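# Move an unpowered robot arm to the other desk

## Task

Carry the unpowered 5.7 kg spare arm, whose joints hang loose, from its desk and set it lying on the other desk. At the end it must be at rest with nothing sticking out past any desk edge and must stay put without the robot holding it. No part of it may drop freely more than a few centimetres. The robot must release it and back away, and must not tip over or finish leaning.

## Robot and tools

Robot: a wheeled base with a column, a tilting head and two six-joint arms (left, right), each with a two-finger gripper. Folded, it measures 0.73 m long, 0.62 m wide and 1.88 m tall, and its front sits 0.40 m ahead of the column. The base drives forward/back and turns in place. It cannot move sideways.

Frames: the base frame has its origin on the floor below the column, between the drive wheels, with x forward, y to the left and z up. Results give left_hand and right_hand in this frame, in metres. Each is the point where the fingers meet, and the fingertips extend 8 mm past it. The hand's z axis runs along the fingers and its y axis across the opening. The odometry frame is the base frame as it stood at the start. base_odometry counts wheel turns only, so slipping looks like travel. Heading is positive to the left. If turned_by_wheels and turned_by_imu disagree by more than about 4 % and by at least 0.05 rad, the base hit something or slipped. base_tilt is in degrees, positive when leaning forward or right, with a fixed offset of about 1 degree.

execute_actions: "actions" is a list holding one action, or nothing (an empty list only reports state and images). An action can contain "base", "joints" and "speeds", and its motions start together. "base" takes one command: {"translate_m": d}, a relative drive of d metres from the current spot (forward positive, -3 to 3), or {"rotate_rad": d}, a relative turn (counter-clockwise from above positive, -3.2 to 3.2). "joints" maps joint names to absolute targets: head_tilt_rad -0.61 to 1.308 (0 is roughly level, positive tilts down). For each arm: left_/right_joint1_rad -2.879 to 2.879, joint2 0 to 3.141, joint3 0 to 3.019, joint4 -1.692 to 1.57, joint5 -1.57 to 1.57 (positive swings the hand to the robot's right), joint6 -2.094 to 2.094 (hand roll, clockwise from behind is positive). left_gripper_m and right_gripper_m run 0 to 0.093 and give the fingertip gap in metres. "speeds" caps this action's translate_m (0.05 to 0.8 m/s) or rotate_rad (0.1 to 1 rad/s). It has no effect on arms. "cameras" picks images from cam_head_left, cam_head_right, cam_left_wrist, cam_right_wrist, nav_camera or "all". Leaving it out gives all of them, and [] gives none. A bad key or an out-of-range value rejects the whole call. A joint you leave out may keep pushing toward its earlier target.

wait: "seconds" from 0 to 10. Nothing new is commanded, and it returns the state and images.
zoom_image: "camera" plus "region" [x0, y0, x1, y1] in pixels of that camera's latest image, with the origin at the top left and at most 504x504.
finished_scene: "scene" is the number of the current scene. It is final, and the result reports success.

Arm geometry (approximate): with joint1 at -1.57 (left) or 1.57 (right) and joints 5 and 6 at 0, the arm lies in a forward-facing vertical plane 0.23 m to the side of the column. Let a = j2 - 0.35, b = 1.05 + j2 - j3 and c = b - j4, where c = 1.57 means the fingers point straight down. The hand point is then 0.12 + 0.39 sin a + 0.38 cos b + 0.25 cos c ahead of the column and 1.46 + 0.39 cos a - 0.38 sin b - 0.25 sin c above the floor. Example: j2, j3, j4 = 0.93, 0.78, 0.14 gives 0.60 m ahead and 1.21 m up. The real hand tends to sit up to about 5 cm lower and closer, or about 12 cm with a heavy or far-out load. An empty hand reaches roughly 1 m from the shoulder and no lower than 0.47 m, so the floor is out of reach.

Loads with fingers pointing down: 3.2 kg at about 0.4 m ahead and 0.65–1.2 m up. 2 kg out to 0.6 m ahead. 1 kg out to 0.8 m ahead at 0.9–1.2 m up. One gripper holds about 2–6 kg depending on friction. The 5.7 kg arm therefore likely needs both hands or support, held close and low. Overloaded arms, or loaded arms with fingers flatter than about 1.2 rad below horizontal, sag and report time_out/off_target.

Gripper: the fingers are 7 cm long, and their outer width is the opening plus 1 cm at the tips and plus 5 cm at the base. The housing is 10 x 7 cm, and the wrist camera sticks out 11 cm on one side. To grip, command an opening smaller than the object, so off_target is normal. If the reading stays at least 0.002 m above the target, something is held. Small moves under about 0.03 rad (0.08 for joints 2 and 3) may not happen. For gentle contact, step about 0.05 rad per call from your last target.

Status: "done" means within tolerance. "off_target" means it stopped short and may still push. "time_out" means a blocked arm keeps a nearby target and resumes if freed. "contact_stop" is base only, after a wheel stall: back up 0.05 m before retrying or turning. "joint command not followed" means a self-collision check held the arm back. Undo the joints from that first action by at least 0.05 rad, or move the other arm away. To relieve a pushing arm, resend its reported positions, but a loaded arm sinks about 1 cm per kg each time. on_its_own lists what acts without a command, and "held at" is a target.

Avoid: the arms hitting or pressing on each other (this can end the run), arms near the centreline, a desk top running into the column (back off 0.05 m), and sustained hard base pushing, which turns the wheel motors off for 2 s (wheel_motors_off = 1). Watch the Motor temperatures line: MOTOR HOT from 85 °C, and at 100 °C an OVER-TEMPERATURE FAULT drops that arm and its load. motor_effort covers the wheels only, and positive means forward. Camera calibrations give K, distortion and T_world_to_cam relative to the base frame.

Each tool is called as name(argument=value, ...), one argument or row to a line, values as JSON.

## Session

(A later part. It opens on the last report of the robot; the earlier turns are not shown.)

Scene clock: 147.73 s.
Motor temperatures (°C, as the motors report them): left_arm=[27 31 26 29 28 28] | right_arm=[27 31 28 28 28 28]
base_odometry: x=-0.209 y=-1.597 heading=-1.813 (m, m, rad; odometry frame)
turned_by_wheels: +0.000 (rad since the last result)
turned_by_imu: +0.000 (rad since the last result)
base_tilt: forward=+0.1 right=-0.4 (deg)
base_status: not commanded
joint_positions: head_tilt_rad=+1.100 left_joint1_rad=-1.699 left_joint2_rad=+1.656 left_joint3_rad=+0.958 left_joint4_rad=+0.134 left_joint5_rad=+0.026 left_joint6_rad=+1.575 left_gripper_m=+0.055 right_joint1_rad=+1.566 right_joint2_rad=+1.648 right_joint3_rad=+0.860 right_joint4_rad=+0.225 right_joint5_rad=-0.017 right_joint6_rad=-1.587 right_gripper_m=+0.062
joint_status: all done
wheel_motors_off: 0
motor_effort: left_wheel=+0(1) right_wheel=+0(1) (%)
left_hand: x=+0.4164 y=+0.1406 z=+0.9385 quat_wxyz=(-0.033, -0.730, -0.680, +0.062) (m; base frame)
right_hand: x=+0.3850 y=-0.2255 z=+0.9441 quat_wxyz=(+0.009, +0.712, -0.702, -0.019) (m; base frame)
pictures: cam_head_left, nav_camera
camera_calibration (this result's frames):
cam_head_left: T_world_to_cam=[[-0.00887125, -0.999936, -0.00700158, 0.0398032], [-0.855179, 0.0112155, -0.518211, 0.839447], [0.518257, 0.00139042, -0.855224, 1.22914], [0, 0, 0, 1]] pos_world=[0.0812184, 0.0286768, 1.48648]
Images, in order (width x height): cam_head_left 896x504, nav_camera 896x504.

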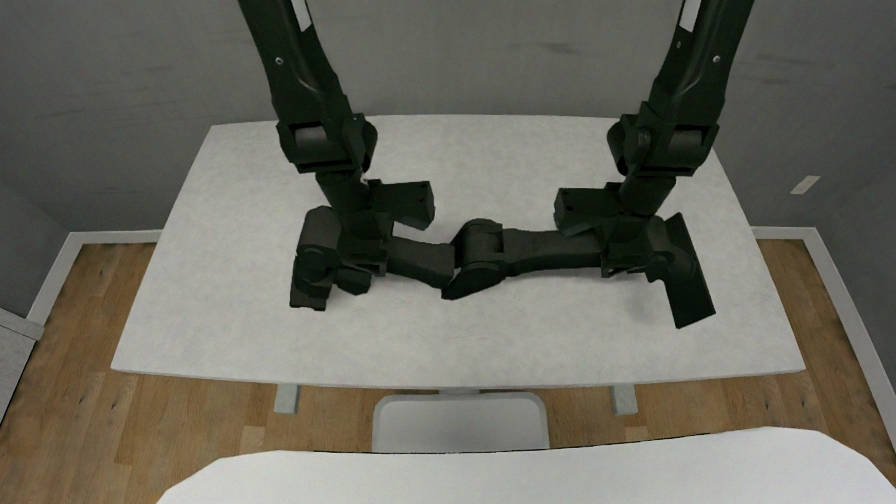

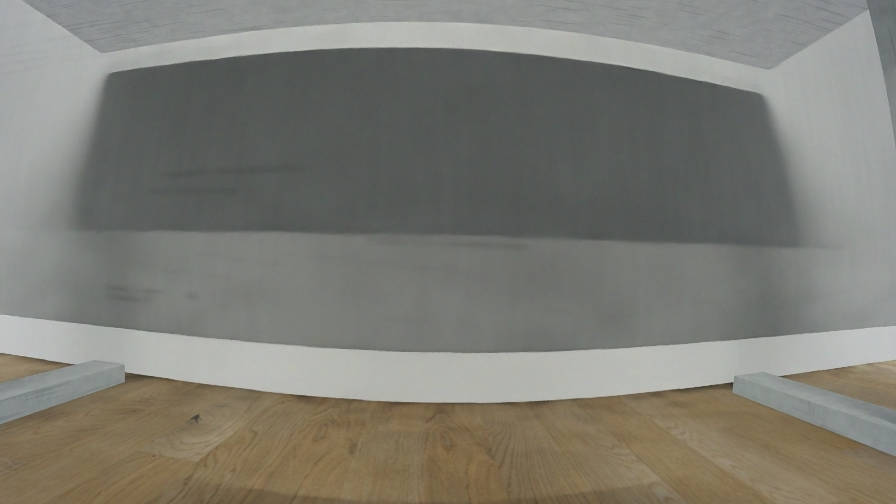

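execute_actions(
  actions=[
    {"joints":{"left_joint2_rad":1.46,"left_joint3_rad":0.81,"right_joint2_rad":1.48,"right_joint3_rad":0.73}},
  ],
  cameras=["cam_head_left"],
)

execute_actions(
  actions=[
    {"joints":{"left_joint2_rad":1.36,"left_joint3_rad":0.69,"right_joint2_rad":1.38,"right_joint3_rad":0.61,"left_joint4_rad":0.15,"right_joint4_rad":0.25}},
  ],
  cameras=["cam_head_left","cam_left_wrist","cam_right_wrist"],
)

Scene clock: 151.90 s.
Motor temperatures (°C, as the motors report them): left_arm=[27 31 27 29 29 28] | right_arm=[28 31 28 28 29 28]
base_odometry: x=-0.209 y=-1.597 heading=-1.813 (m, m, rad; odometry frame)
turned_by_wheels: +0.000 (rad since the last result)
turned_by_imu: +0.000 (rad since the last result)
base_tilt: forward=+0.2 right=-0.4 (deg)
base_status: not commanded
joint_positions: head_tilt_rad=+1.100 left_joint1_rad=-1.703 left_joint2_rad=+1.563 left_joint3_rad=+0.858 left_joint4_rad=+0.135 left_joint5_rad=+0.029 left_joint6_rad=+1.572 left_gripper_m=+0.055 right_joint1_rad=+1.569 right_joint2_rad=+1.559 right_joint3_rad=+0.765 right_joint4_rad=+0.225 right_joint5_rad=-0.021 right_joint6_rad=-1.587 right_gripper_m=+0.062
joint_status: all done
wheel_motors_off: 0
motor_effort: left_wheel=+0(1) right_wheel=-1(1) (%)
left_hand: x=+0.4012 y=+0.1425 z=+0.9733 quat_wxyz=(-0.033, -0.729, -0.680, +0.067) (m; base frame)
right_hand: x=+0.3707 y=-0.2229 z=+0.9773 quat_wxyz=(+0.009, +0.712, -0.702, -0.023) (m; base frame)
pictures: cam_head_left
camera_calibration (this result's frames):
cam_head_left: T_world_to_cam=[[-0.00887125, -0.999936, -0.00700158, 0.0398032], [-0.855179, 0.0112155, -0.518212, 0.839447], [0.518257, 0.00139042, -0.855224, 1.22914], [0, 0, 0, 1]] pos_world=[0.0812184, 0.0286768, 1.48648]
Images, in order (width x height): cam_head_left 896x504.

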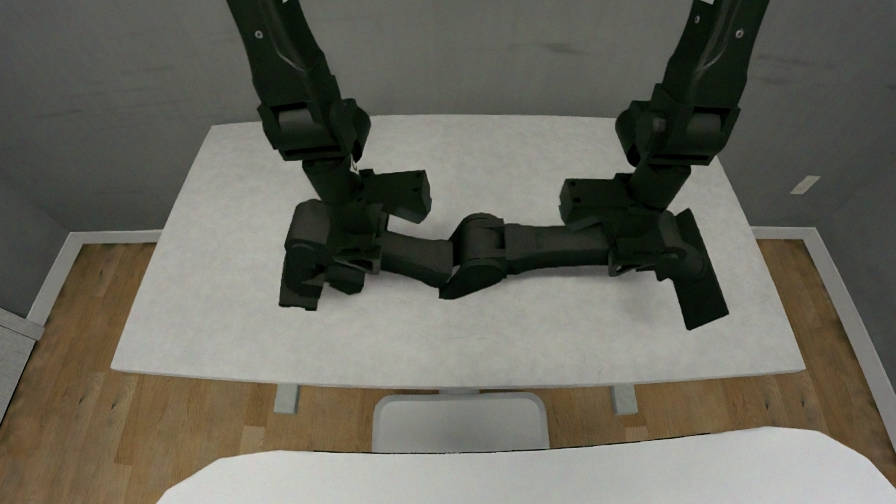

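Scene clock: 152.83 s.
Motor temperatures (°C, as the motors report them): left_arm=[27 31 27 29 29 28] | right_arm=[28 31 28 28 29 28]
base_odometry: x=-0.209 y=-1.597 heading=-1.813 (m, m, rad; odometry frame)
turned_by_wheels: +0.000 (rad since the last result)
turned_by_imu: +0.000 (rad since the last result)
base_tilt: forward=+0.2 right=-0.4 (deg)
base_status: not commanded
joint_positions: head_tilt_rad=+1.100 left_joint1_rad=-1.709 left_joint2_rad=+1.454 left_joint3_rad=+0.737 left_joint4_rad=+0.158 left_joint5_rad=+0.032 left_joint6_rad=+1.571 left_gripper_m=+0.055 right_joint1_rad=+1.573 right_joint2_rad=+1.449 right_joint3_rad=+0.646 right_joint4_rad=+0.244 right_joint5_rad=-0.024 right_joint6_rad=-1.588 right_gripper_m=+0.062
joint_status: all done
wheel_motors_off: 0
motor_effort: left_wheel=+0(1) right_wheel=+0(1) (%)
left_hand: x=+0.3832 y=+0.1444 z=+1.0128 quat_wxyz=(-0.041, -0.730, -0.680, +0.066) (m; base frame)
right_hand: x=+0.3533 y=-0.2203 z=+1.0170 quat_wxyz=(+0.003, +0.713, -0.700, -0.022) (m; base frame)
pictures: cam_head_left, cam_left_wrist, cam_right_wrist
camera_calibration (this result's frames):
cam_head_left: T_world_to_cam=[[-0.00887125, -0.999936, -0.00700158, 0.0398032], [-0.855179, 0.0112155, -0.518212, 0.839447], [0.518257, 0.00139042, -0.855224, 1.22914], [0, 0, 0, 1]] pos_world=[0.0812184, 0.0286768, 1.48648]
cam_left_wrist: T_world_to_cam=[[-0.996803, 0.0759698, 0.0247565, 0.343432], [0.0788569, 0.885415, 0.458064, -0.620559], [0.0128792, 0.458551, -0.888575, 0.951437], [0, 0, 0, 1]] pos_world=[0.379015, 0.0870786, 1.12118]
cam_right_wrist: T_world_to_cam=[[0.999198, 0.019132, -0.0351753, -0.310617], [0.0358045, -0.820195, 0.570963, -0.77352], [-0.0179269, -0.571764, -0.820222, 0.835701], [0, 0, 0, 1]] pos_world=[0.353045, -0.15067, 1.11619]
Images, in order (width x height): cam_head_left 896x504, cam_left_wrist 616x616, cam_right_wrist 616x616.

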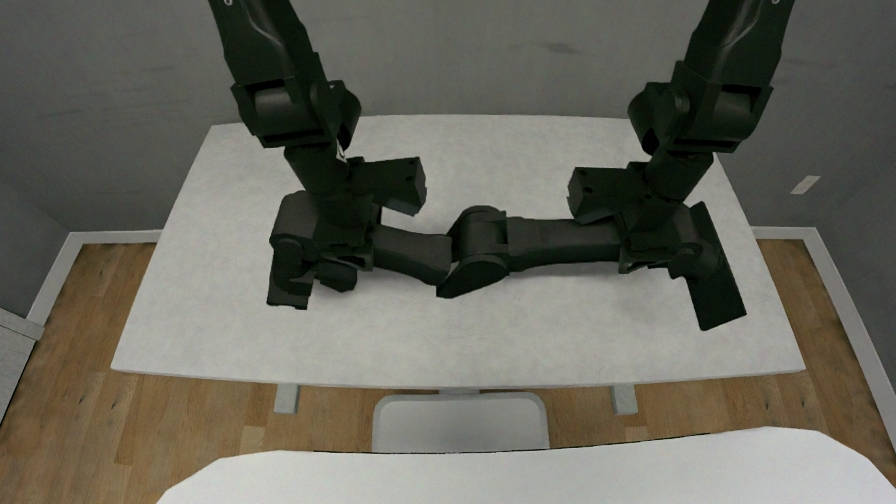

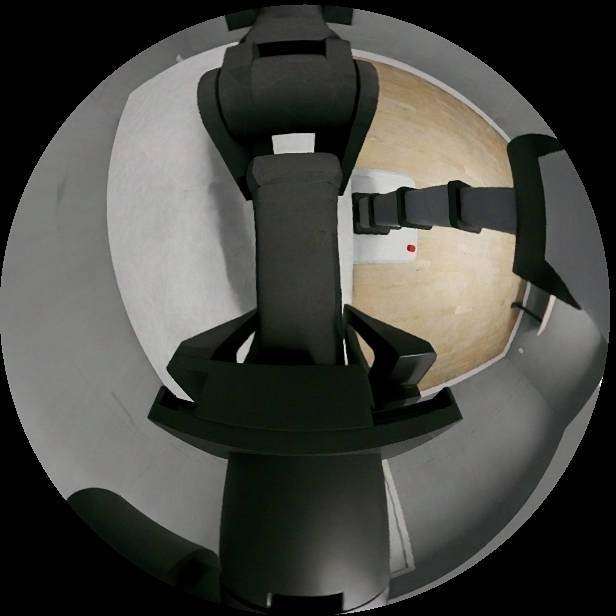

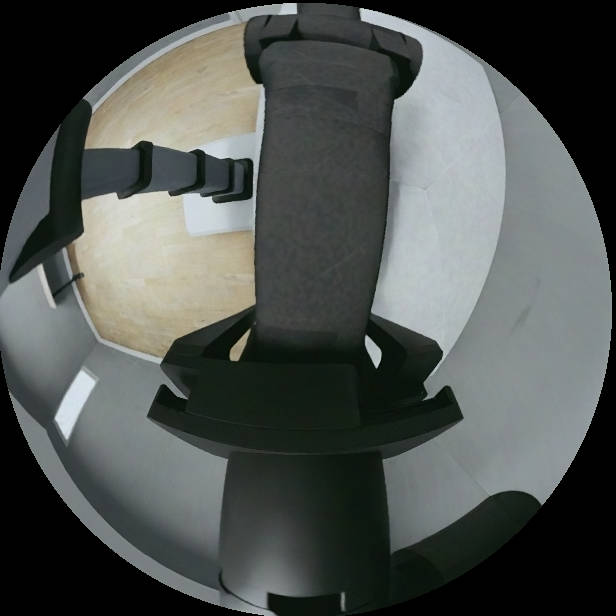

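execute_actions(
  actions=[
    {"base":{"translate_m":-0.25},"joints":{"head_tilt_rad":0.95},"speeds":{"translate_m":0.08}},
  ],
  cameras=["cam_head_left","nav_camera"],
)

Scene clock: 161.40 s.
Motor temperatures (°C, as the motors report them): left_arm=[27 32 27 29 29 28] | right_arm=[28 32 28 28 29 28]
base_odometry: x=-0.149 y=-1.354 heading=-1.813 (m, m, rad; odometry frame)
turned_by_wheels: +0.000 (rad since the last result)
turned_by_imu: +0.001 (rad since the last result)
base_tilt: forward=+0.1 right=-0.4 (deg)
base_status: done
joint_positions: head_tilt_rad=+0.964 left_joint1_rad=-1.709 left_joint2_rad=+1.454 left_joint3_rad=+0.733 left_joint4_rad=+0.163 left_joint5_rad=+0.032 left_joint6_rad=+1.571 left_gripper_m=+0.055 right_joint1_rad=+1.573 right_joint2_rad=+1.449 right_joint3_rad=+0.642 right_joint4_rad=+0.250 right_joint5_rad=-0.025 right_joint6_rad=-1.589 right_gripper_m=+0.062
joint_status: all done
wheel_motors_off: 0
motor_effort: left_wheel=+0(36) right_wheel=-1(35) (%)
left_hand: x=+0.3818 y=+0.1445 z=+1.0131 quat_wxyz=(-0.041, -0.729, -0.680, +0.066) (m; base frame)
right_hand: x=+0.3517 y=-0.2200 z=+1.0173 quat_wxyz=(+0.003, +0.714, -0.700, -0.022) (m; base frame)
pictures: cam_head_left, nav_camera
camera_calibration (this result's frames):
cam_head_left: T_world_to_cam=[[-0.00784376, -0.999936, -0.00813612, 0.0414991], [-0.77731, 0.0112155, -0.629018, 1.0062], [0.629069, 0.00139042, -0.777348, 1.10367], [0, 0, 0, 1]] pos_world=[0.0881638, 0.0286768, 1.49119]
Images, in order (width x height): cam_head_left 896x504, nav_camera 896x504.

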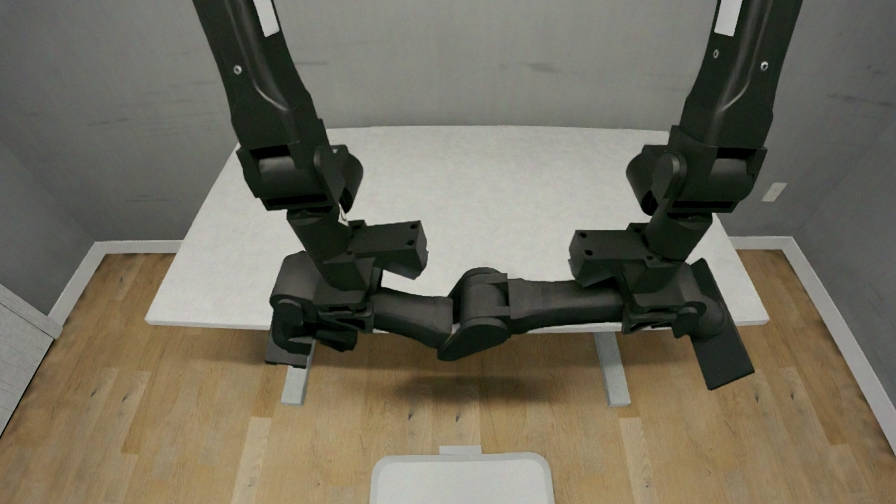

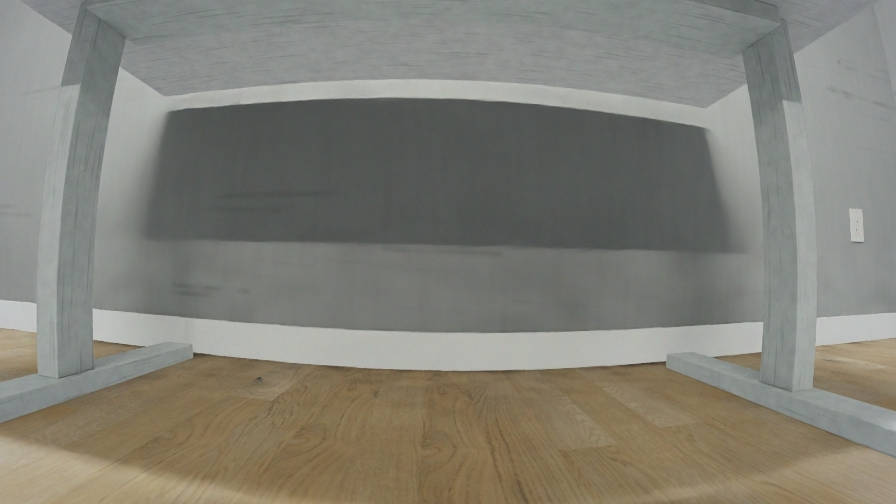

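execute_actions(
  actions=[
    {"base":{"translate_m":-0.75},"speeds":{"translate_m":0.25}},
  ],
  cameras=[],
)

execute_actions(
  actions=[
    {"base":{"rotate_rad":3.0},"joints":{"head_tilt_rad":0.6},"speeds":{"rotate_rad":0.45}},
  ],
  cameras=["cam_head_left","nav_camera"],
)

Scene clock: 168.50 s.
Motor temperatures (°C, as the motors report them): left_arm=[27 32 27 29 29 28] | right_arm=[28 32 28 28 30 28]
base_odometry: x=+0.030 y=-0.626 heading=-1.813 (m, m, rad; odometry frame)
turned_by_wheels: +0.000 (rad since the last result)
turned_by_imu: +0.002 (rad since the last result)
base_tilt: forward=+0.1 right=-0.2 (deg)
base_status: done
joint_positions: head_tilt_rad=+0.963 left_joint1_rad=-1.709 left_joint2_rad=+1.455 left_joint3_rad=+0.727 left_joint4_rad=+0.165 left_joint5_rad=+0.033 left_joint6_rad=+1.569 left_gripper_m=+0.055 right_joint1_rad=+1.573 right_joint2_rad=+1.451 right_joint3_rad=+0.638 right_joint4_rad=+0.249 right_joint5_rad=-0.025 right_joint6_rad=-1.589 right_gripper_m=+0.062
joint_status: not commanded
wheel_motors_off: 0
motor_effort: left_wheel=+0(34) right_wheel=+0(35) (%)
left_hand: x=+0.3779 y=+0.1446 z=+1.0132 quat_wxyz=(-0.039, -0.729, -0.680, +0.068) (m; base frame)
right_hand: x=+0.3484 y=-0.2200 z=+1.0174 quat_wxyz=(+0.005, +0.714, -0.700, -0.024) (m; base frame)
pictures: none
No camera images: the call's "cameras" was empty. Leave "cameras" out to get every camera's image.

Scene clock: 175.97 s.
Motor temperatures (°C, as the motors report them): left_arm=[27 32 28 29 30 28] | right_arm=[28 32 28 28 30 28]
base_odometry: x=+0.030 y=-0.626 heading=+1.187 (m, m, rad; odometry frame)
turned_by_wheels: +3.000 (rad since the last result)
turned_by_imu: +3.033 (rad since the last result)
base_tilt: forward=+0.1 right=-0.4 (deg)
base_status: done
joint_positions: head_tilt_rad=+0.618 left_joint1_rad=-1.712 left_joint2_rad=+1.455 left_joint3_rad=+0.727 left_joint4_rad=+0.165 left_joint5_rad=+0.027 left_joint6_rad=+1.567 left_gripper_m=+0.055 right_joint1_rad=+1.574 right_joint2_rad=+1.451 right_joint3_rad=+0.638 right_joint4_rad=+0.249 right_joint5_rad=-0.023 right_joint6_rad=-1.589 right_gripper_m=+0.062
joint_status: all done
wheel_motors_off: 0
motor_effort: left_wheel=-1(34) right_wheel=+1(43) (%)
left_hand: x=+0.3779 y=+0.1441 z=+1.0132 quat_wxyz=(-0.038, -0.729, -0.680, +0.067) (m; base frame)
right_hand: x=+0.3484 y=-0.2201 z=+1.0174 quat_wxyz=(+0.005, +0.714, -0.700, -0.024) (m; base frame)
pictures: cam_head_left, nav_camera
camera_calibration (this result's frames):
cam_head_left: T_world_to_cam=[[-0.00461158, -0.999936, -0.0103177, 0.044697], [-0.517251, 0.0112155, -0.85576, 1.34238], [0.855821, 0.00139042, -0.51727, 0.691816], [0, 0, 0, 1]] pos_world=[0.10248, 0.0286768, 1.50707]
Images, in order (width x height): cam_head_left 896x504, nav_camera 896x504.

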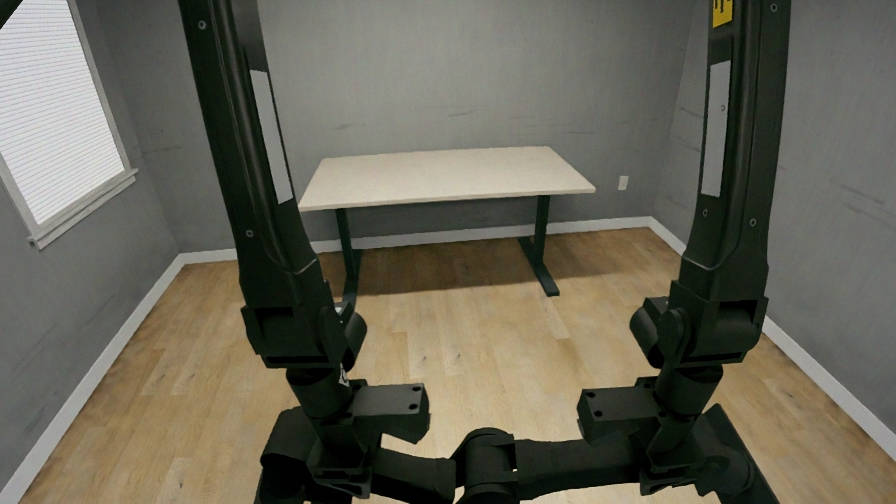

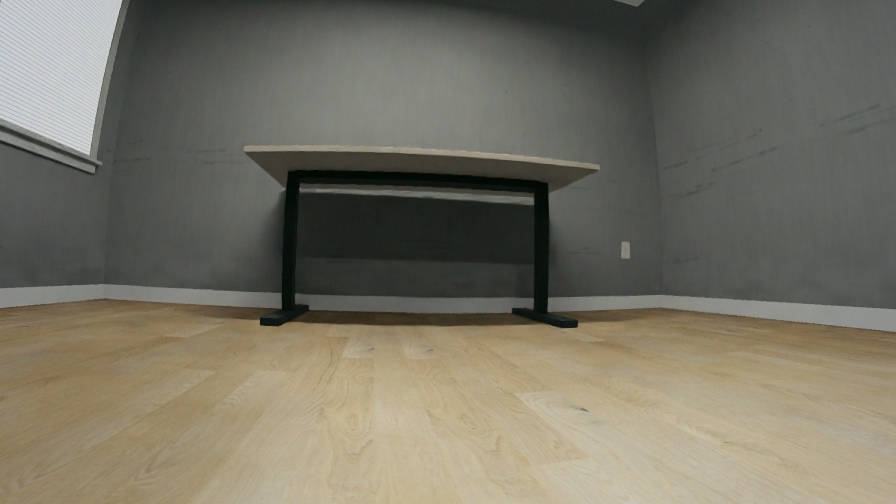

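execute_actions(
  actions=[
    {"base":{"rotate_rad":-0.081},"speeds":{"rotate_rad":0.4}},
  ],
  cameras=[],
)

execute_actions(
  actions=[
    {"base":{"translate_m":1.018},"speeds":{"translate_m":0.3}},
  ],
  cameras=[],
)

execute_actions(
  actions=[
    {"base":{"rotate_rad":0.188},"joints":{"head_tilt_rad":0.85},"speeds":{"rotate_rad":0.4}},
  ],
)

Scene clock: 187.97 s.
Motor temperatures (°C, as the motors report them): left_arm=[27 32 28 29 30 28] | right_arm=[28 32 28 28 30 28]
base_odometry: x=+0.030 y=-0.626 heading=+1.106 (m, m, rad; odometry frame)
turned_by_wheels: -0.081 (rad since the last result)
turned_by_imu: -0.082 (rad since the last result)
base_tilt: forward=+0.1 right=-0.3 (deg)
base_status: done
joint_positions: head_tilt_rad=+0.618 left_joint1_rad=-1.713 left_joint2_rad=+1.455 left_joint3_rad=+0.727 left_joint4_rad=+0.165 left_joint5_rad=+0.032 left_joint6_rad=+1.567 left_gripper_m=+0.055 right_joint1_rad=+1.571 right_joint2_rad=+1.451 right_joint3_rad=+0.638 right_joint4_rad=+0.249 right_joint5_rad=-0.024 right_joint6_rad=-1.590 right_gripper_m=+0.062
joint_status: not commanded
wheel_motors_off: 0
motor_effort: left_wheel=+1(24) right_wheel=-1(22) (%)
left_hand: x=+0.3778 y=+0.1428 z=+1.0134 quat_wxyz=(-0.040, -0.729, -0.680, +0.069) (m; base frame)
right_hand: x=+0.3484 y=-0.2213 z=+1.0174 quat_wxyz=(+0.006, +0.714, -0.700, -0.023) (m; base frame)
pictures: none
No camera images: the call's "cameras" was empty. Leave "cameras" out to get every camera's image.

Scene clock: 192.50 s.
Motor temperatures (°C, as the motors report them): left_arm=[27 32 28 29 30 28] | right_arm=[28 32 28 28 30 28]
base_odometry: x=+0.486 y=+0.285 heading=+1.107 (m, m, rad; odometry frame)
turned_by_wheels: +0.001 (rad since the last result)
turned_by_imu: -0.002 (rad since the last result)
base_tilt: forward=+0.1 right=-0.4 (deg)
base_status: done
joint_positions: head_tilt_rad=+0.617 left_joint1_rad=-1.713 left_joint2_rad=+1.457 left_joint3_rad=+0.735 left_joint4_rad=+0.165 left_joint5_rad=+0.030 left_joint6_rad=+1.568 left_gripper_m=+0.055 right_joint1_rad=+1.571 right_joint2_rad=+1.452 right_joint3_rad=+0.646 right_joint4_rad=+0.249 right_joint5_rad=-0.024 right_joint6_rad=-1.590 right_gripper_m=+0.062
joint_status: not commanded
wheel_motors_off: 0
motor_effort: left_wheel=+2(56) right_wheel=-1(42) (%)
left_hand: x=+0.3823 y=+0.1427 z=+1.0123 quat_wxyz=(-0.041, -0.729, -0.680, +0.066) (m; base frame)
right_hand: x=+0.3528 y=-0.2213 z=+1.0161 quat_wxyz=(+0.003, +0.714, -0.700, -0.020) (m; base frame)
pictures: none
No camera images: the call's "cameras" was empty. Leave "cameras" out to get every camera's image.

Scene clock: 193.73 s.
Motor temperatures (°C, as the motors report them): left_arm=[27 32 28 29 30 28] | right_arm=[28 32 28 28 30 28]
base_odometry: x=+0.486 y=+0.285 heading=+1.295 (m, m, rad; odometry frame)
turned_by_wheels: +0.187 (rad since the last result)
turned_by_imu: +0.187 (rad since the last result)
base_tilt: forward=+0.1 right=-0.5 (deg)
base_status: done
joint_positions: head_tilt_rad=+0.851 left_joint1_rad=-1.712 left_joint2_rad=+1.457 left_joint3_rad=+0.735 left_joint4_rad=+0.165 left_joint5_rad=+0.027 left_joint6_rad=+1.568 left_gripper_m=+0.055 right_joint1_rad=+1.573 right_joint2_rad=+1.452 right_joint3_rad=+0.646 right_joint4_rad=+0.249 right_joint5_rad=-0.023 right_joint6_rad=-1.590 right_gripper_m=+0.062
joint_status: all done
wheel_motors_off: 0
motor_effort: left_wheel=-1(43) right_wheel=+0(35) (%)
left_hand: x=+0.3824 y=+0.1437 z=+1.0122 quat_wxyz=(-0.040, -0.729, -0.680, +0.065) (m; base frame)
right_hand: x=+0.3528 y=-0.2205 z=+1.0161 quat_wxyz=(+0.003, +0.714, -0.700, -0.021) (m; base frame)
pictures: cam_head_left, cam_head_right, cam_left_wrist, cam_right_wrist, nav_camera
camera_calibration (this result's frames):
cam_head_left: T_world_to_cam=[[-0.00687608, -0.999936, -0.00896887, 0.0427331], [-0.701406, 0.0112155, -0.712673, 1.13123], [0.712729, 0.00139042, -0.701439, 0.982591], [0, 0, 0, 1]] pos_world=[0.0934251, 0.0286768, 1.49581]
cam_head_right: T_world_to_cam=[[-0.0177061, -0.999825, -0.00604972, -0.0304675], [-0.695021, 0.0166576, -0.718797, 1.13485], [0.718772, -0.00852243, -0.695194, 0.967719], [0, 0, 0, 1]] pos_world=[0.0926355, -0.0411187, 1.48829]
cam_left_wrist: T_world_to_cam=[[-0.99694, 0.0745665, 0.0234761, 0.34418], [0.0769917, 0.884486, 0.46017, -0.620869], [0.0135489, 0.460569, -0.887521, 0.949569], [0, 0, 0, 1]] pos_world=[0.378062, 0.0861442, 1.12039]
cam_right_wrist: T_world_to_cam=[[0.999215, 0.0202736, -0.0340234, -0.311112], [0.0361013, -0.819522, 0.571909, -0.774056], [-0.0162883, -0.572689, -0.819611, 0.833422], [0, 0, 0, 1]] pos_world=[0.352388, -0.150757, 1.11519]
Images, in order (width x height): cam_head_left 896x504, cam_head_right 896x504, cam_left_wrist 616x616, cam_right_wrist 616x616, nav_camera 896x504.

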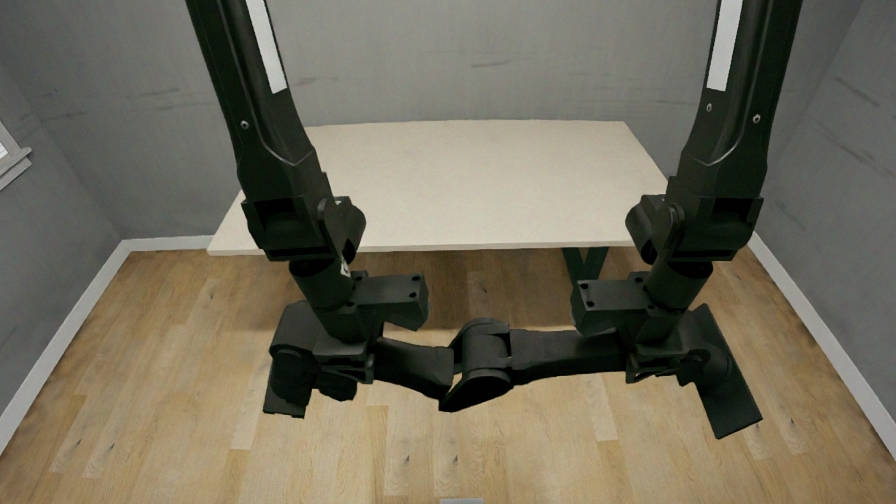

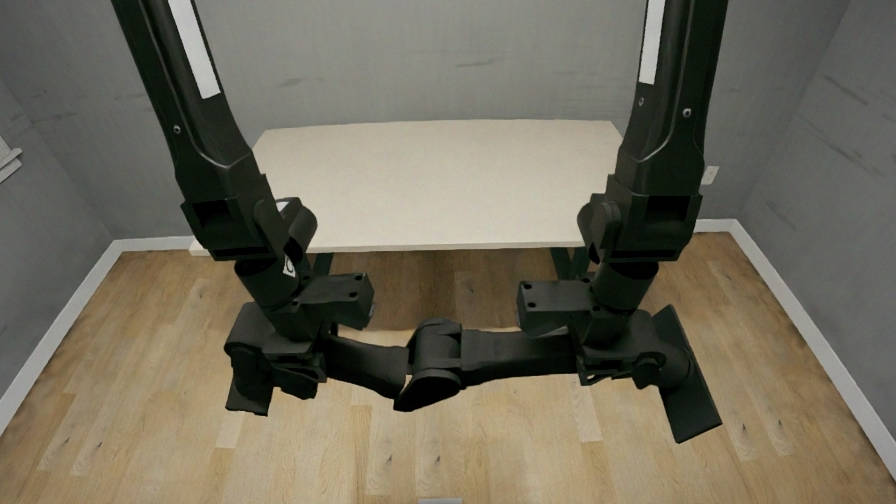

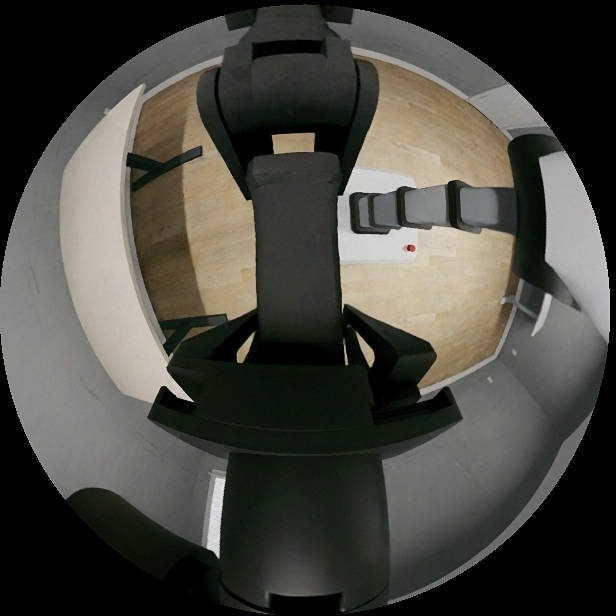

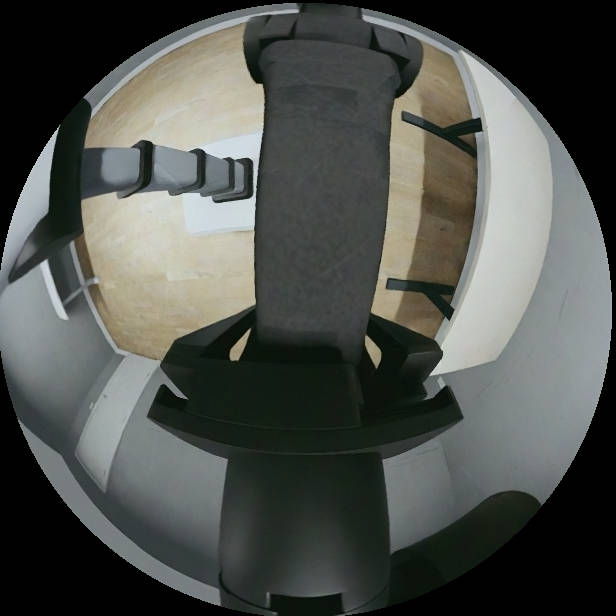

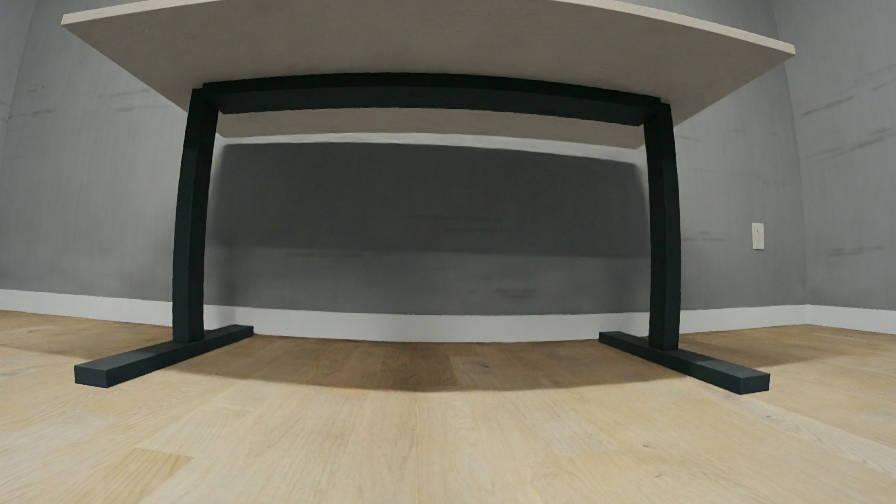

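execute_actions(
  actions=[
    {"base":{"translate_m":0.62},"joints":{"head_tilt_rad":1.1},"speeds":{"translate_m":0.2}},
  ],
  cameras=["cam_head_left","cam_left_wrist","nav_camera"],
)

Scene clock: 203.97 s.
Motor temperatures (°C, as the motors report them): left_arm=[27 33 28 29 30 28] | right_arm=[28 32 28 28 30 28]
base_odometry: x=+0.655 y=+0.881 heading=+1.295 (m, m, rad; odometry frame)
turned_by_wheels: +0.001 (rad since the last result)
turned_by_imu: -0.001 (rad since the last result)
base_tilt: forward=+0.1 right=-0.5 (deg)
base_status: done
joint_positions: head_tilt_rad=+1.099 left_joint1_rad=-1.712 left_joint2_rad=+1.457 left_joint3_rad=+0.734 left_joint4_rad=+0.165 left_joint5_rad=+0.029 left_joint6_rad=+1.568 left_gripper_m=+0.055 right_joint1_rad=+1.573 right_joint2_rad=+1.452 right_joint3_rad=+0.644 right_joint4_rad=+0.249 right_joint5_rad=-0.023 right_joint6_rad=-1.589 right_gripper_m=+0.062
joint_status: all done
wheel_motors_off: 0
motor_effort: left_wheel=+1(51) right_wheel=-1(45) (%)
left_hand: x=+0.3816 y=+0.1435 z=+1.0123 quat_wxyz=(-0.040, -0.729, -0.680, +0.065) (m; base frame)
right_hand: x=+0.3519 y=-0.2205 z=+1.0163 quat_wxyz=(+0.004, +0.714, -0.700, -0.021) (m; base frame)
pictures: cam_head_left, cam_left_wrist, nav_camera
camera_calibration (this result's frames):
cam_head_left: T_world_to_cam=[[-0.00886772, -0.999936, -0.00700604, 0.0398099], [-0.854918, 0.0112155, -0.518642, 0.840097], [0.518687, 0.00139042, -0.854963, 1.22872], [0, 0, 0, 1]] pos_world=[0.0812453, 0.0286768, 1.4865]
cam_left_wrist: T_world_to_cam=[[-0.996876, 0.075072, 0.0245539, 0.34228], [0.0779562, 0.885119, 0.458789, -0.619761], [0.0127091, 0.45927, -0.888206, 0.950987], [0, 0, 0, 1]] pos_world=[0.377439, 0.0861067, 1.12061]
Images, in order (width x height): cam_head_left 896x504, cam_left_wrist 616x616, nav_camera 896x504.

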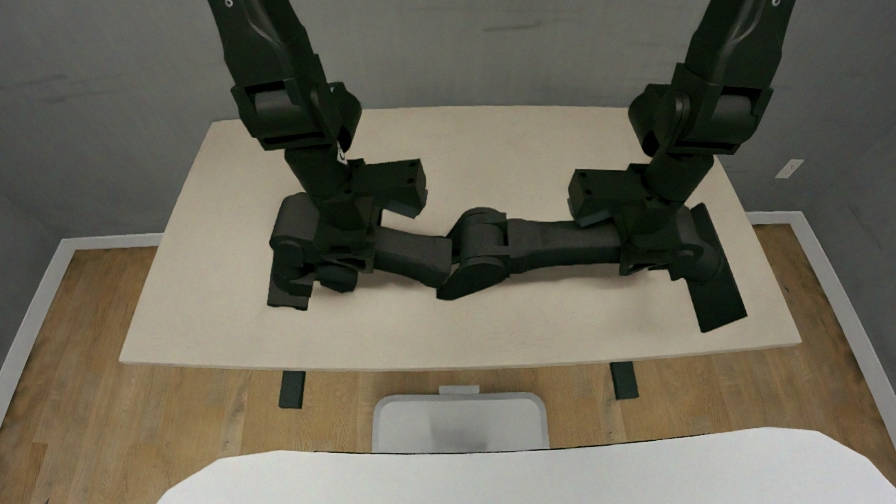

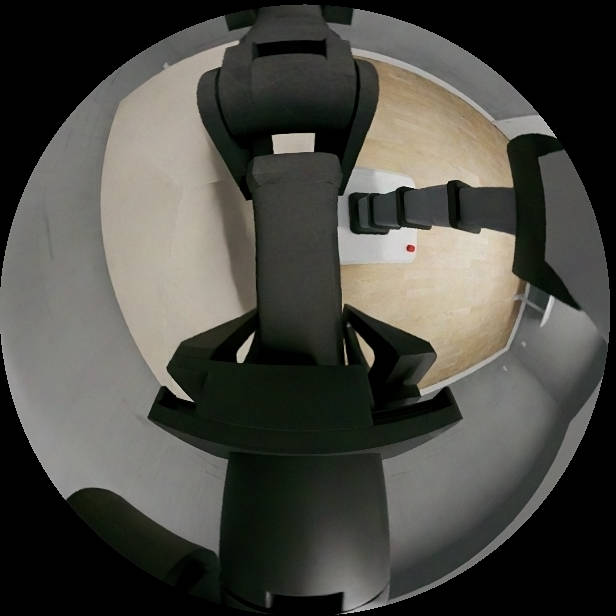

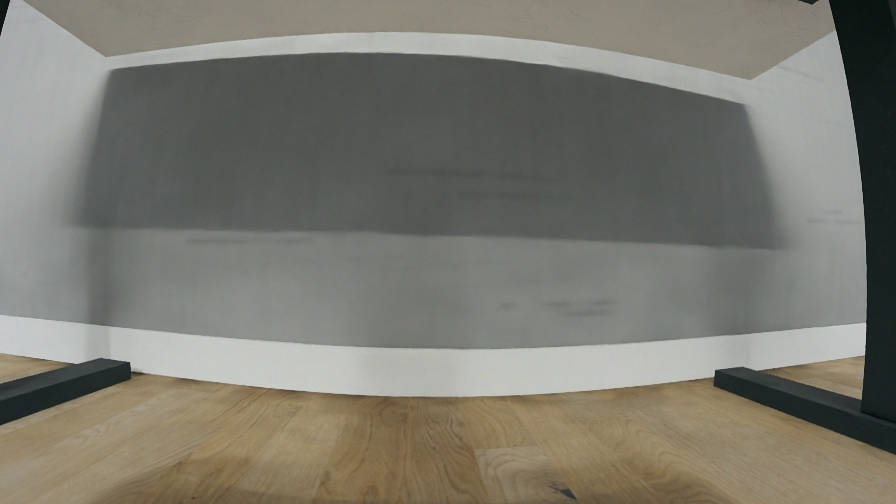

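execute_actions(
  actions=[
    {"base":{"translate_m":0.07},"joints":{"left_joint2_rad":1.46,"left_joint3_rad":0.81,"right_joint2_rad":1.48,"right_joint3_rad":0.73,"left_joint4_rad":0.14,"right_joint4_rad":0.235},"speeds":{"translate_m":0.08}},
  ],
  cameras=["cam_head_left"],
)

execute_actions(
  actions=[
    {"joints":{"left_joint2_rad":1.56,"left_joint3_rad":0.91,"right_joint2_rad":1.58,"right_joint3_rad":0.83}},
  ],
  cameras=["cam_head_left"],
)

execute_actions(
  actions=[
    {"joints":{"left_joint2_rad":1.64,"left_joint3_rad":0.99,"right_joint2_rad":1.66,"right_joint3_rad":0.91}},
  ],
  cameras=["cam_head_left"],
)

Scene clock: 219.53 s.
Motor temperatures (°C, as the motors report them): left_arm=[27 33 28 29 30 28] | right_arm=[28 33 29 28 30 28]
base_odometry: x=+0.674 y=+0.949 heading=+1.296 (m, m, rad; odometry frame)
turned_by_wheels: +0.000 (rad since the last result)
turned_by_imu: +0.000 (rad since the last result)
base_tilt: forward=+0.1 right=-0.3 (deg)
base_status: done
joint_positions: head_tilt_rad=+1.100 left_joint1_rad=-1.708 left_joint2_rad=+1.567 left_joint3_rad=+0.854 left_joint4_rad=+0.154 left_joint5_rad=+0.023 left_joint6_rad=+1.568 left_gripper_m=+0.055 right_joint1_rad=+1.567 right_joint2_rad=+1.560 right_joint3_rad=+0.764 right_joint4_rad=+0.235 right_joint5_rad=-0.021 right_joint6_rad=-1.593 right_gripper_m=+0.062
joint_status: all done
wheel_motors_off: 0
motor_effort: left_wheel=+1(37) right_wheel=+0(36) (%)
left_hand: x=+0.4014 y=+0.1407 z=+0.9726 quat_wxyz=(-0.036, -0.729, -0.681, +0.062) (m; base frame)
right_hand: x=+0.3722 y=-0.2239 z=+0.9771 quat_wxyz=(+0.007, +0.714, -0.700, -0.020) (m; base frame)
pictures: cam_head_left
camera_calibration (this result's frames):
cam_head_left: T_world_to_cam=[[-0.00887121, -0.999936, -0.00700163, 0.0398033], [-0.855176, 0.0112155, -0.518216, 0.839454], [0.518262, 0.00139042, -0.855221, 1.22914], [0, 0, 0, 1]] pos_world=[0.0812187, 0.0286768, 1.48648]
Images, in order (width x height): cam_head_left 896x504.

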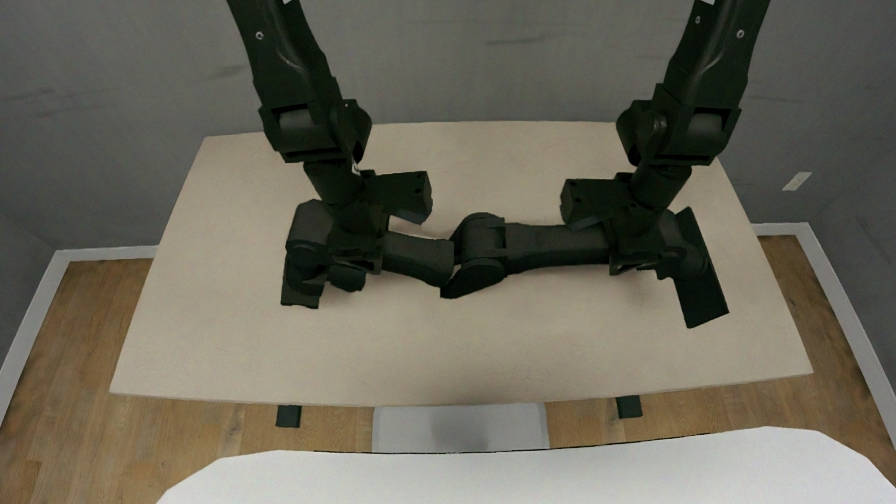

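Scene clock: 220.53 s.
Motor temperatures (°C, as the motors report them): left_arm=[27 33 28 29 30 28] | right_arm=[28 33 29 28 30 28]
base_odometry: x=+0.674 y=+0.949 heading=+1.296 (m, m, rad; odometry frame)
turned_by_wheels: +0.000 (rad since the last result)
turned_by_imu: +0.000 (rad since the last result)
base_tilt: forward=+0.1 right=-0.4 (deg)
base_status: not commanded
joint_positions: head_tilt_rad=+1.100 left_joint1_rad=-1.703 left_joint2_rad=+1.667 left_joint3_rad=+0.954 left_joint4_rad=+0.154 left_joint5_rad=+0.020 left_joint6_rad=+1.569 left_gripper_m=+0.055 right_joint1_rad=+1.563 right_joint2_rad=+1.661 right_joint3_rad=+0.864 right_joint4_rad=+0.235 right_joint5_rad=-0.020 right_joint6_rad=-1.594 right_gripper_m=+0.062
joint_status: all done
wheel_motors_off: 0
motor_effort: left_wheel=+1(3) right_wheel=-1(2) (%)
left_hand: x=+0.4133 y=+0.1389 z=+0.9357 quat_wxyz=(-0.034, -0.728, -0.682, +0.060) (m; base frame)
right_hand: x=+0.3837 y=-0.2265 z=+0.9401 quat_wxyz=(+0.008, +0.714, -0.700, -0.018) (m; base frame)
pictures: cam_head_left
camera_calibration (this result's frames):
cam_head_left: T_world_to_cam=[[-0.00887121, -0.999936, -0.00700163, 0.0398033], [-0.855176, 0.0112155, -0.518217, 0.839455], [0.518262, 0.00139042, -0.855221, 1.22914], [0, 0, 0, 1]] pos_world=[0.0812187, 0.0286768, 1.48648]
Images, in order (width x height): cam_head_left 896x504.

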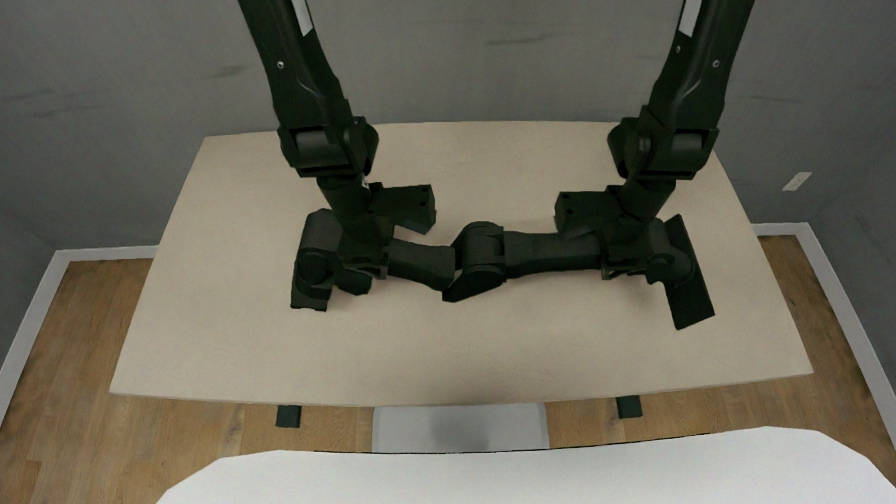

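Scene clock: 221.33 s.
Motor temperatures (°C, as the motors report them): left_arm=[27 33 28 29 30 28] | right_arm=[28 33 29 28 30 28]
base_odometry: x=+0.674 y=+0.949 heading=+1.296 (m, m, rad; odometry frame)
turned_by_wheels: +0.000 (rad since the last result)
turned_by_imu: +0.000 (rad since the last result)
base_tilt: forward=+0.2 right=-0.4 (deg)
base_status: not commanded
joint_positions: head_tilt_rad=+1.100 left_joint1_rad=-1.701 left_joint2_rad=+1.730 left_joint3_rad=+1.021 left_joint4_rad=+0.154 left_joint5_rad=+0.020 left_joint6_rad=+1.570 left_gripper_m=+0.055 right_joint1_rad=+1.559 right_joint2_rad=+1.741 right_joint3_rad=+0.944 right_joint4_rad=+0.236 right_joint5_rad=-0.023 right_joint6_rad=-1.590 right_gripper_m=+0.062
joint_status: all done
wheel_motors_off: 0
motor_effort: left_wheel=+1(2) right_wheel=-2(2) (%)
left_hand: x=+0.4209 y=+0.1371 z=+0.9117 quat_wxyz=(-0.035, -0.728, -0.682, +0.058) (m; base frame)
right_hand: x=+0.3906 y=-0.2287 z=+0.9101 quat_wxyz=(+0.008, +0.711, -0.702, -0.018) (m; base frame)
pictures: cam_head_left
camera_calibration (this result's frames):
cam_head_left: T_world_to_cam=[[-0.00887121, -0.999936, -0.00700163, 0.0398033], [-0.855176, 0.0112155, -0.518217, 0.839455], [0.518262, 0.00139042, -0.855221, 1.22914], [0, 0, 0, 1]] pos_world=[0.0812187, 0.0286768, 1.48648]
Images, in order (width x height): cam_head_left 896x504.

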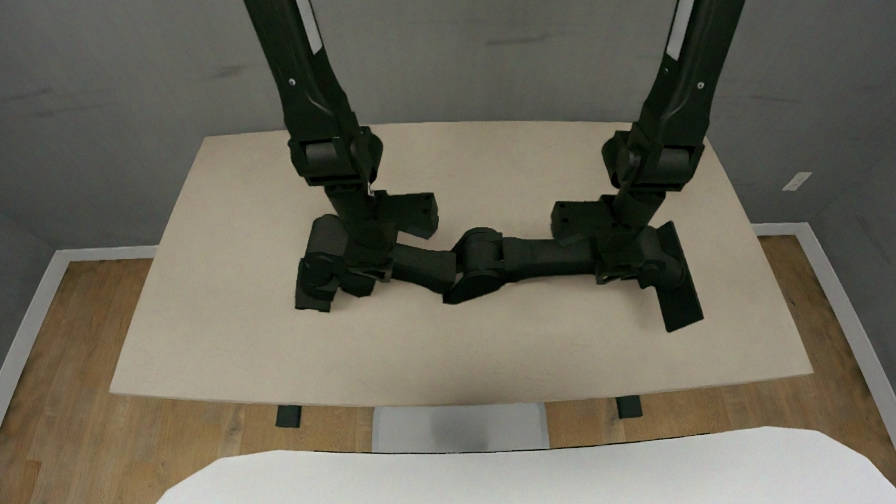

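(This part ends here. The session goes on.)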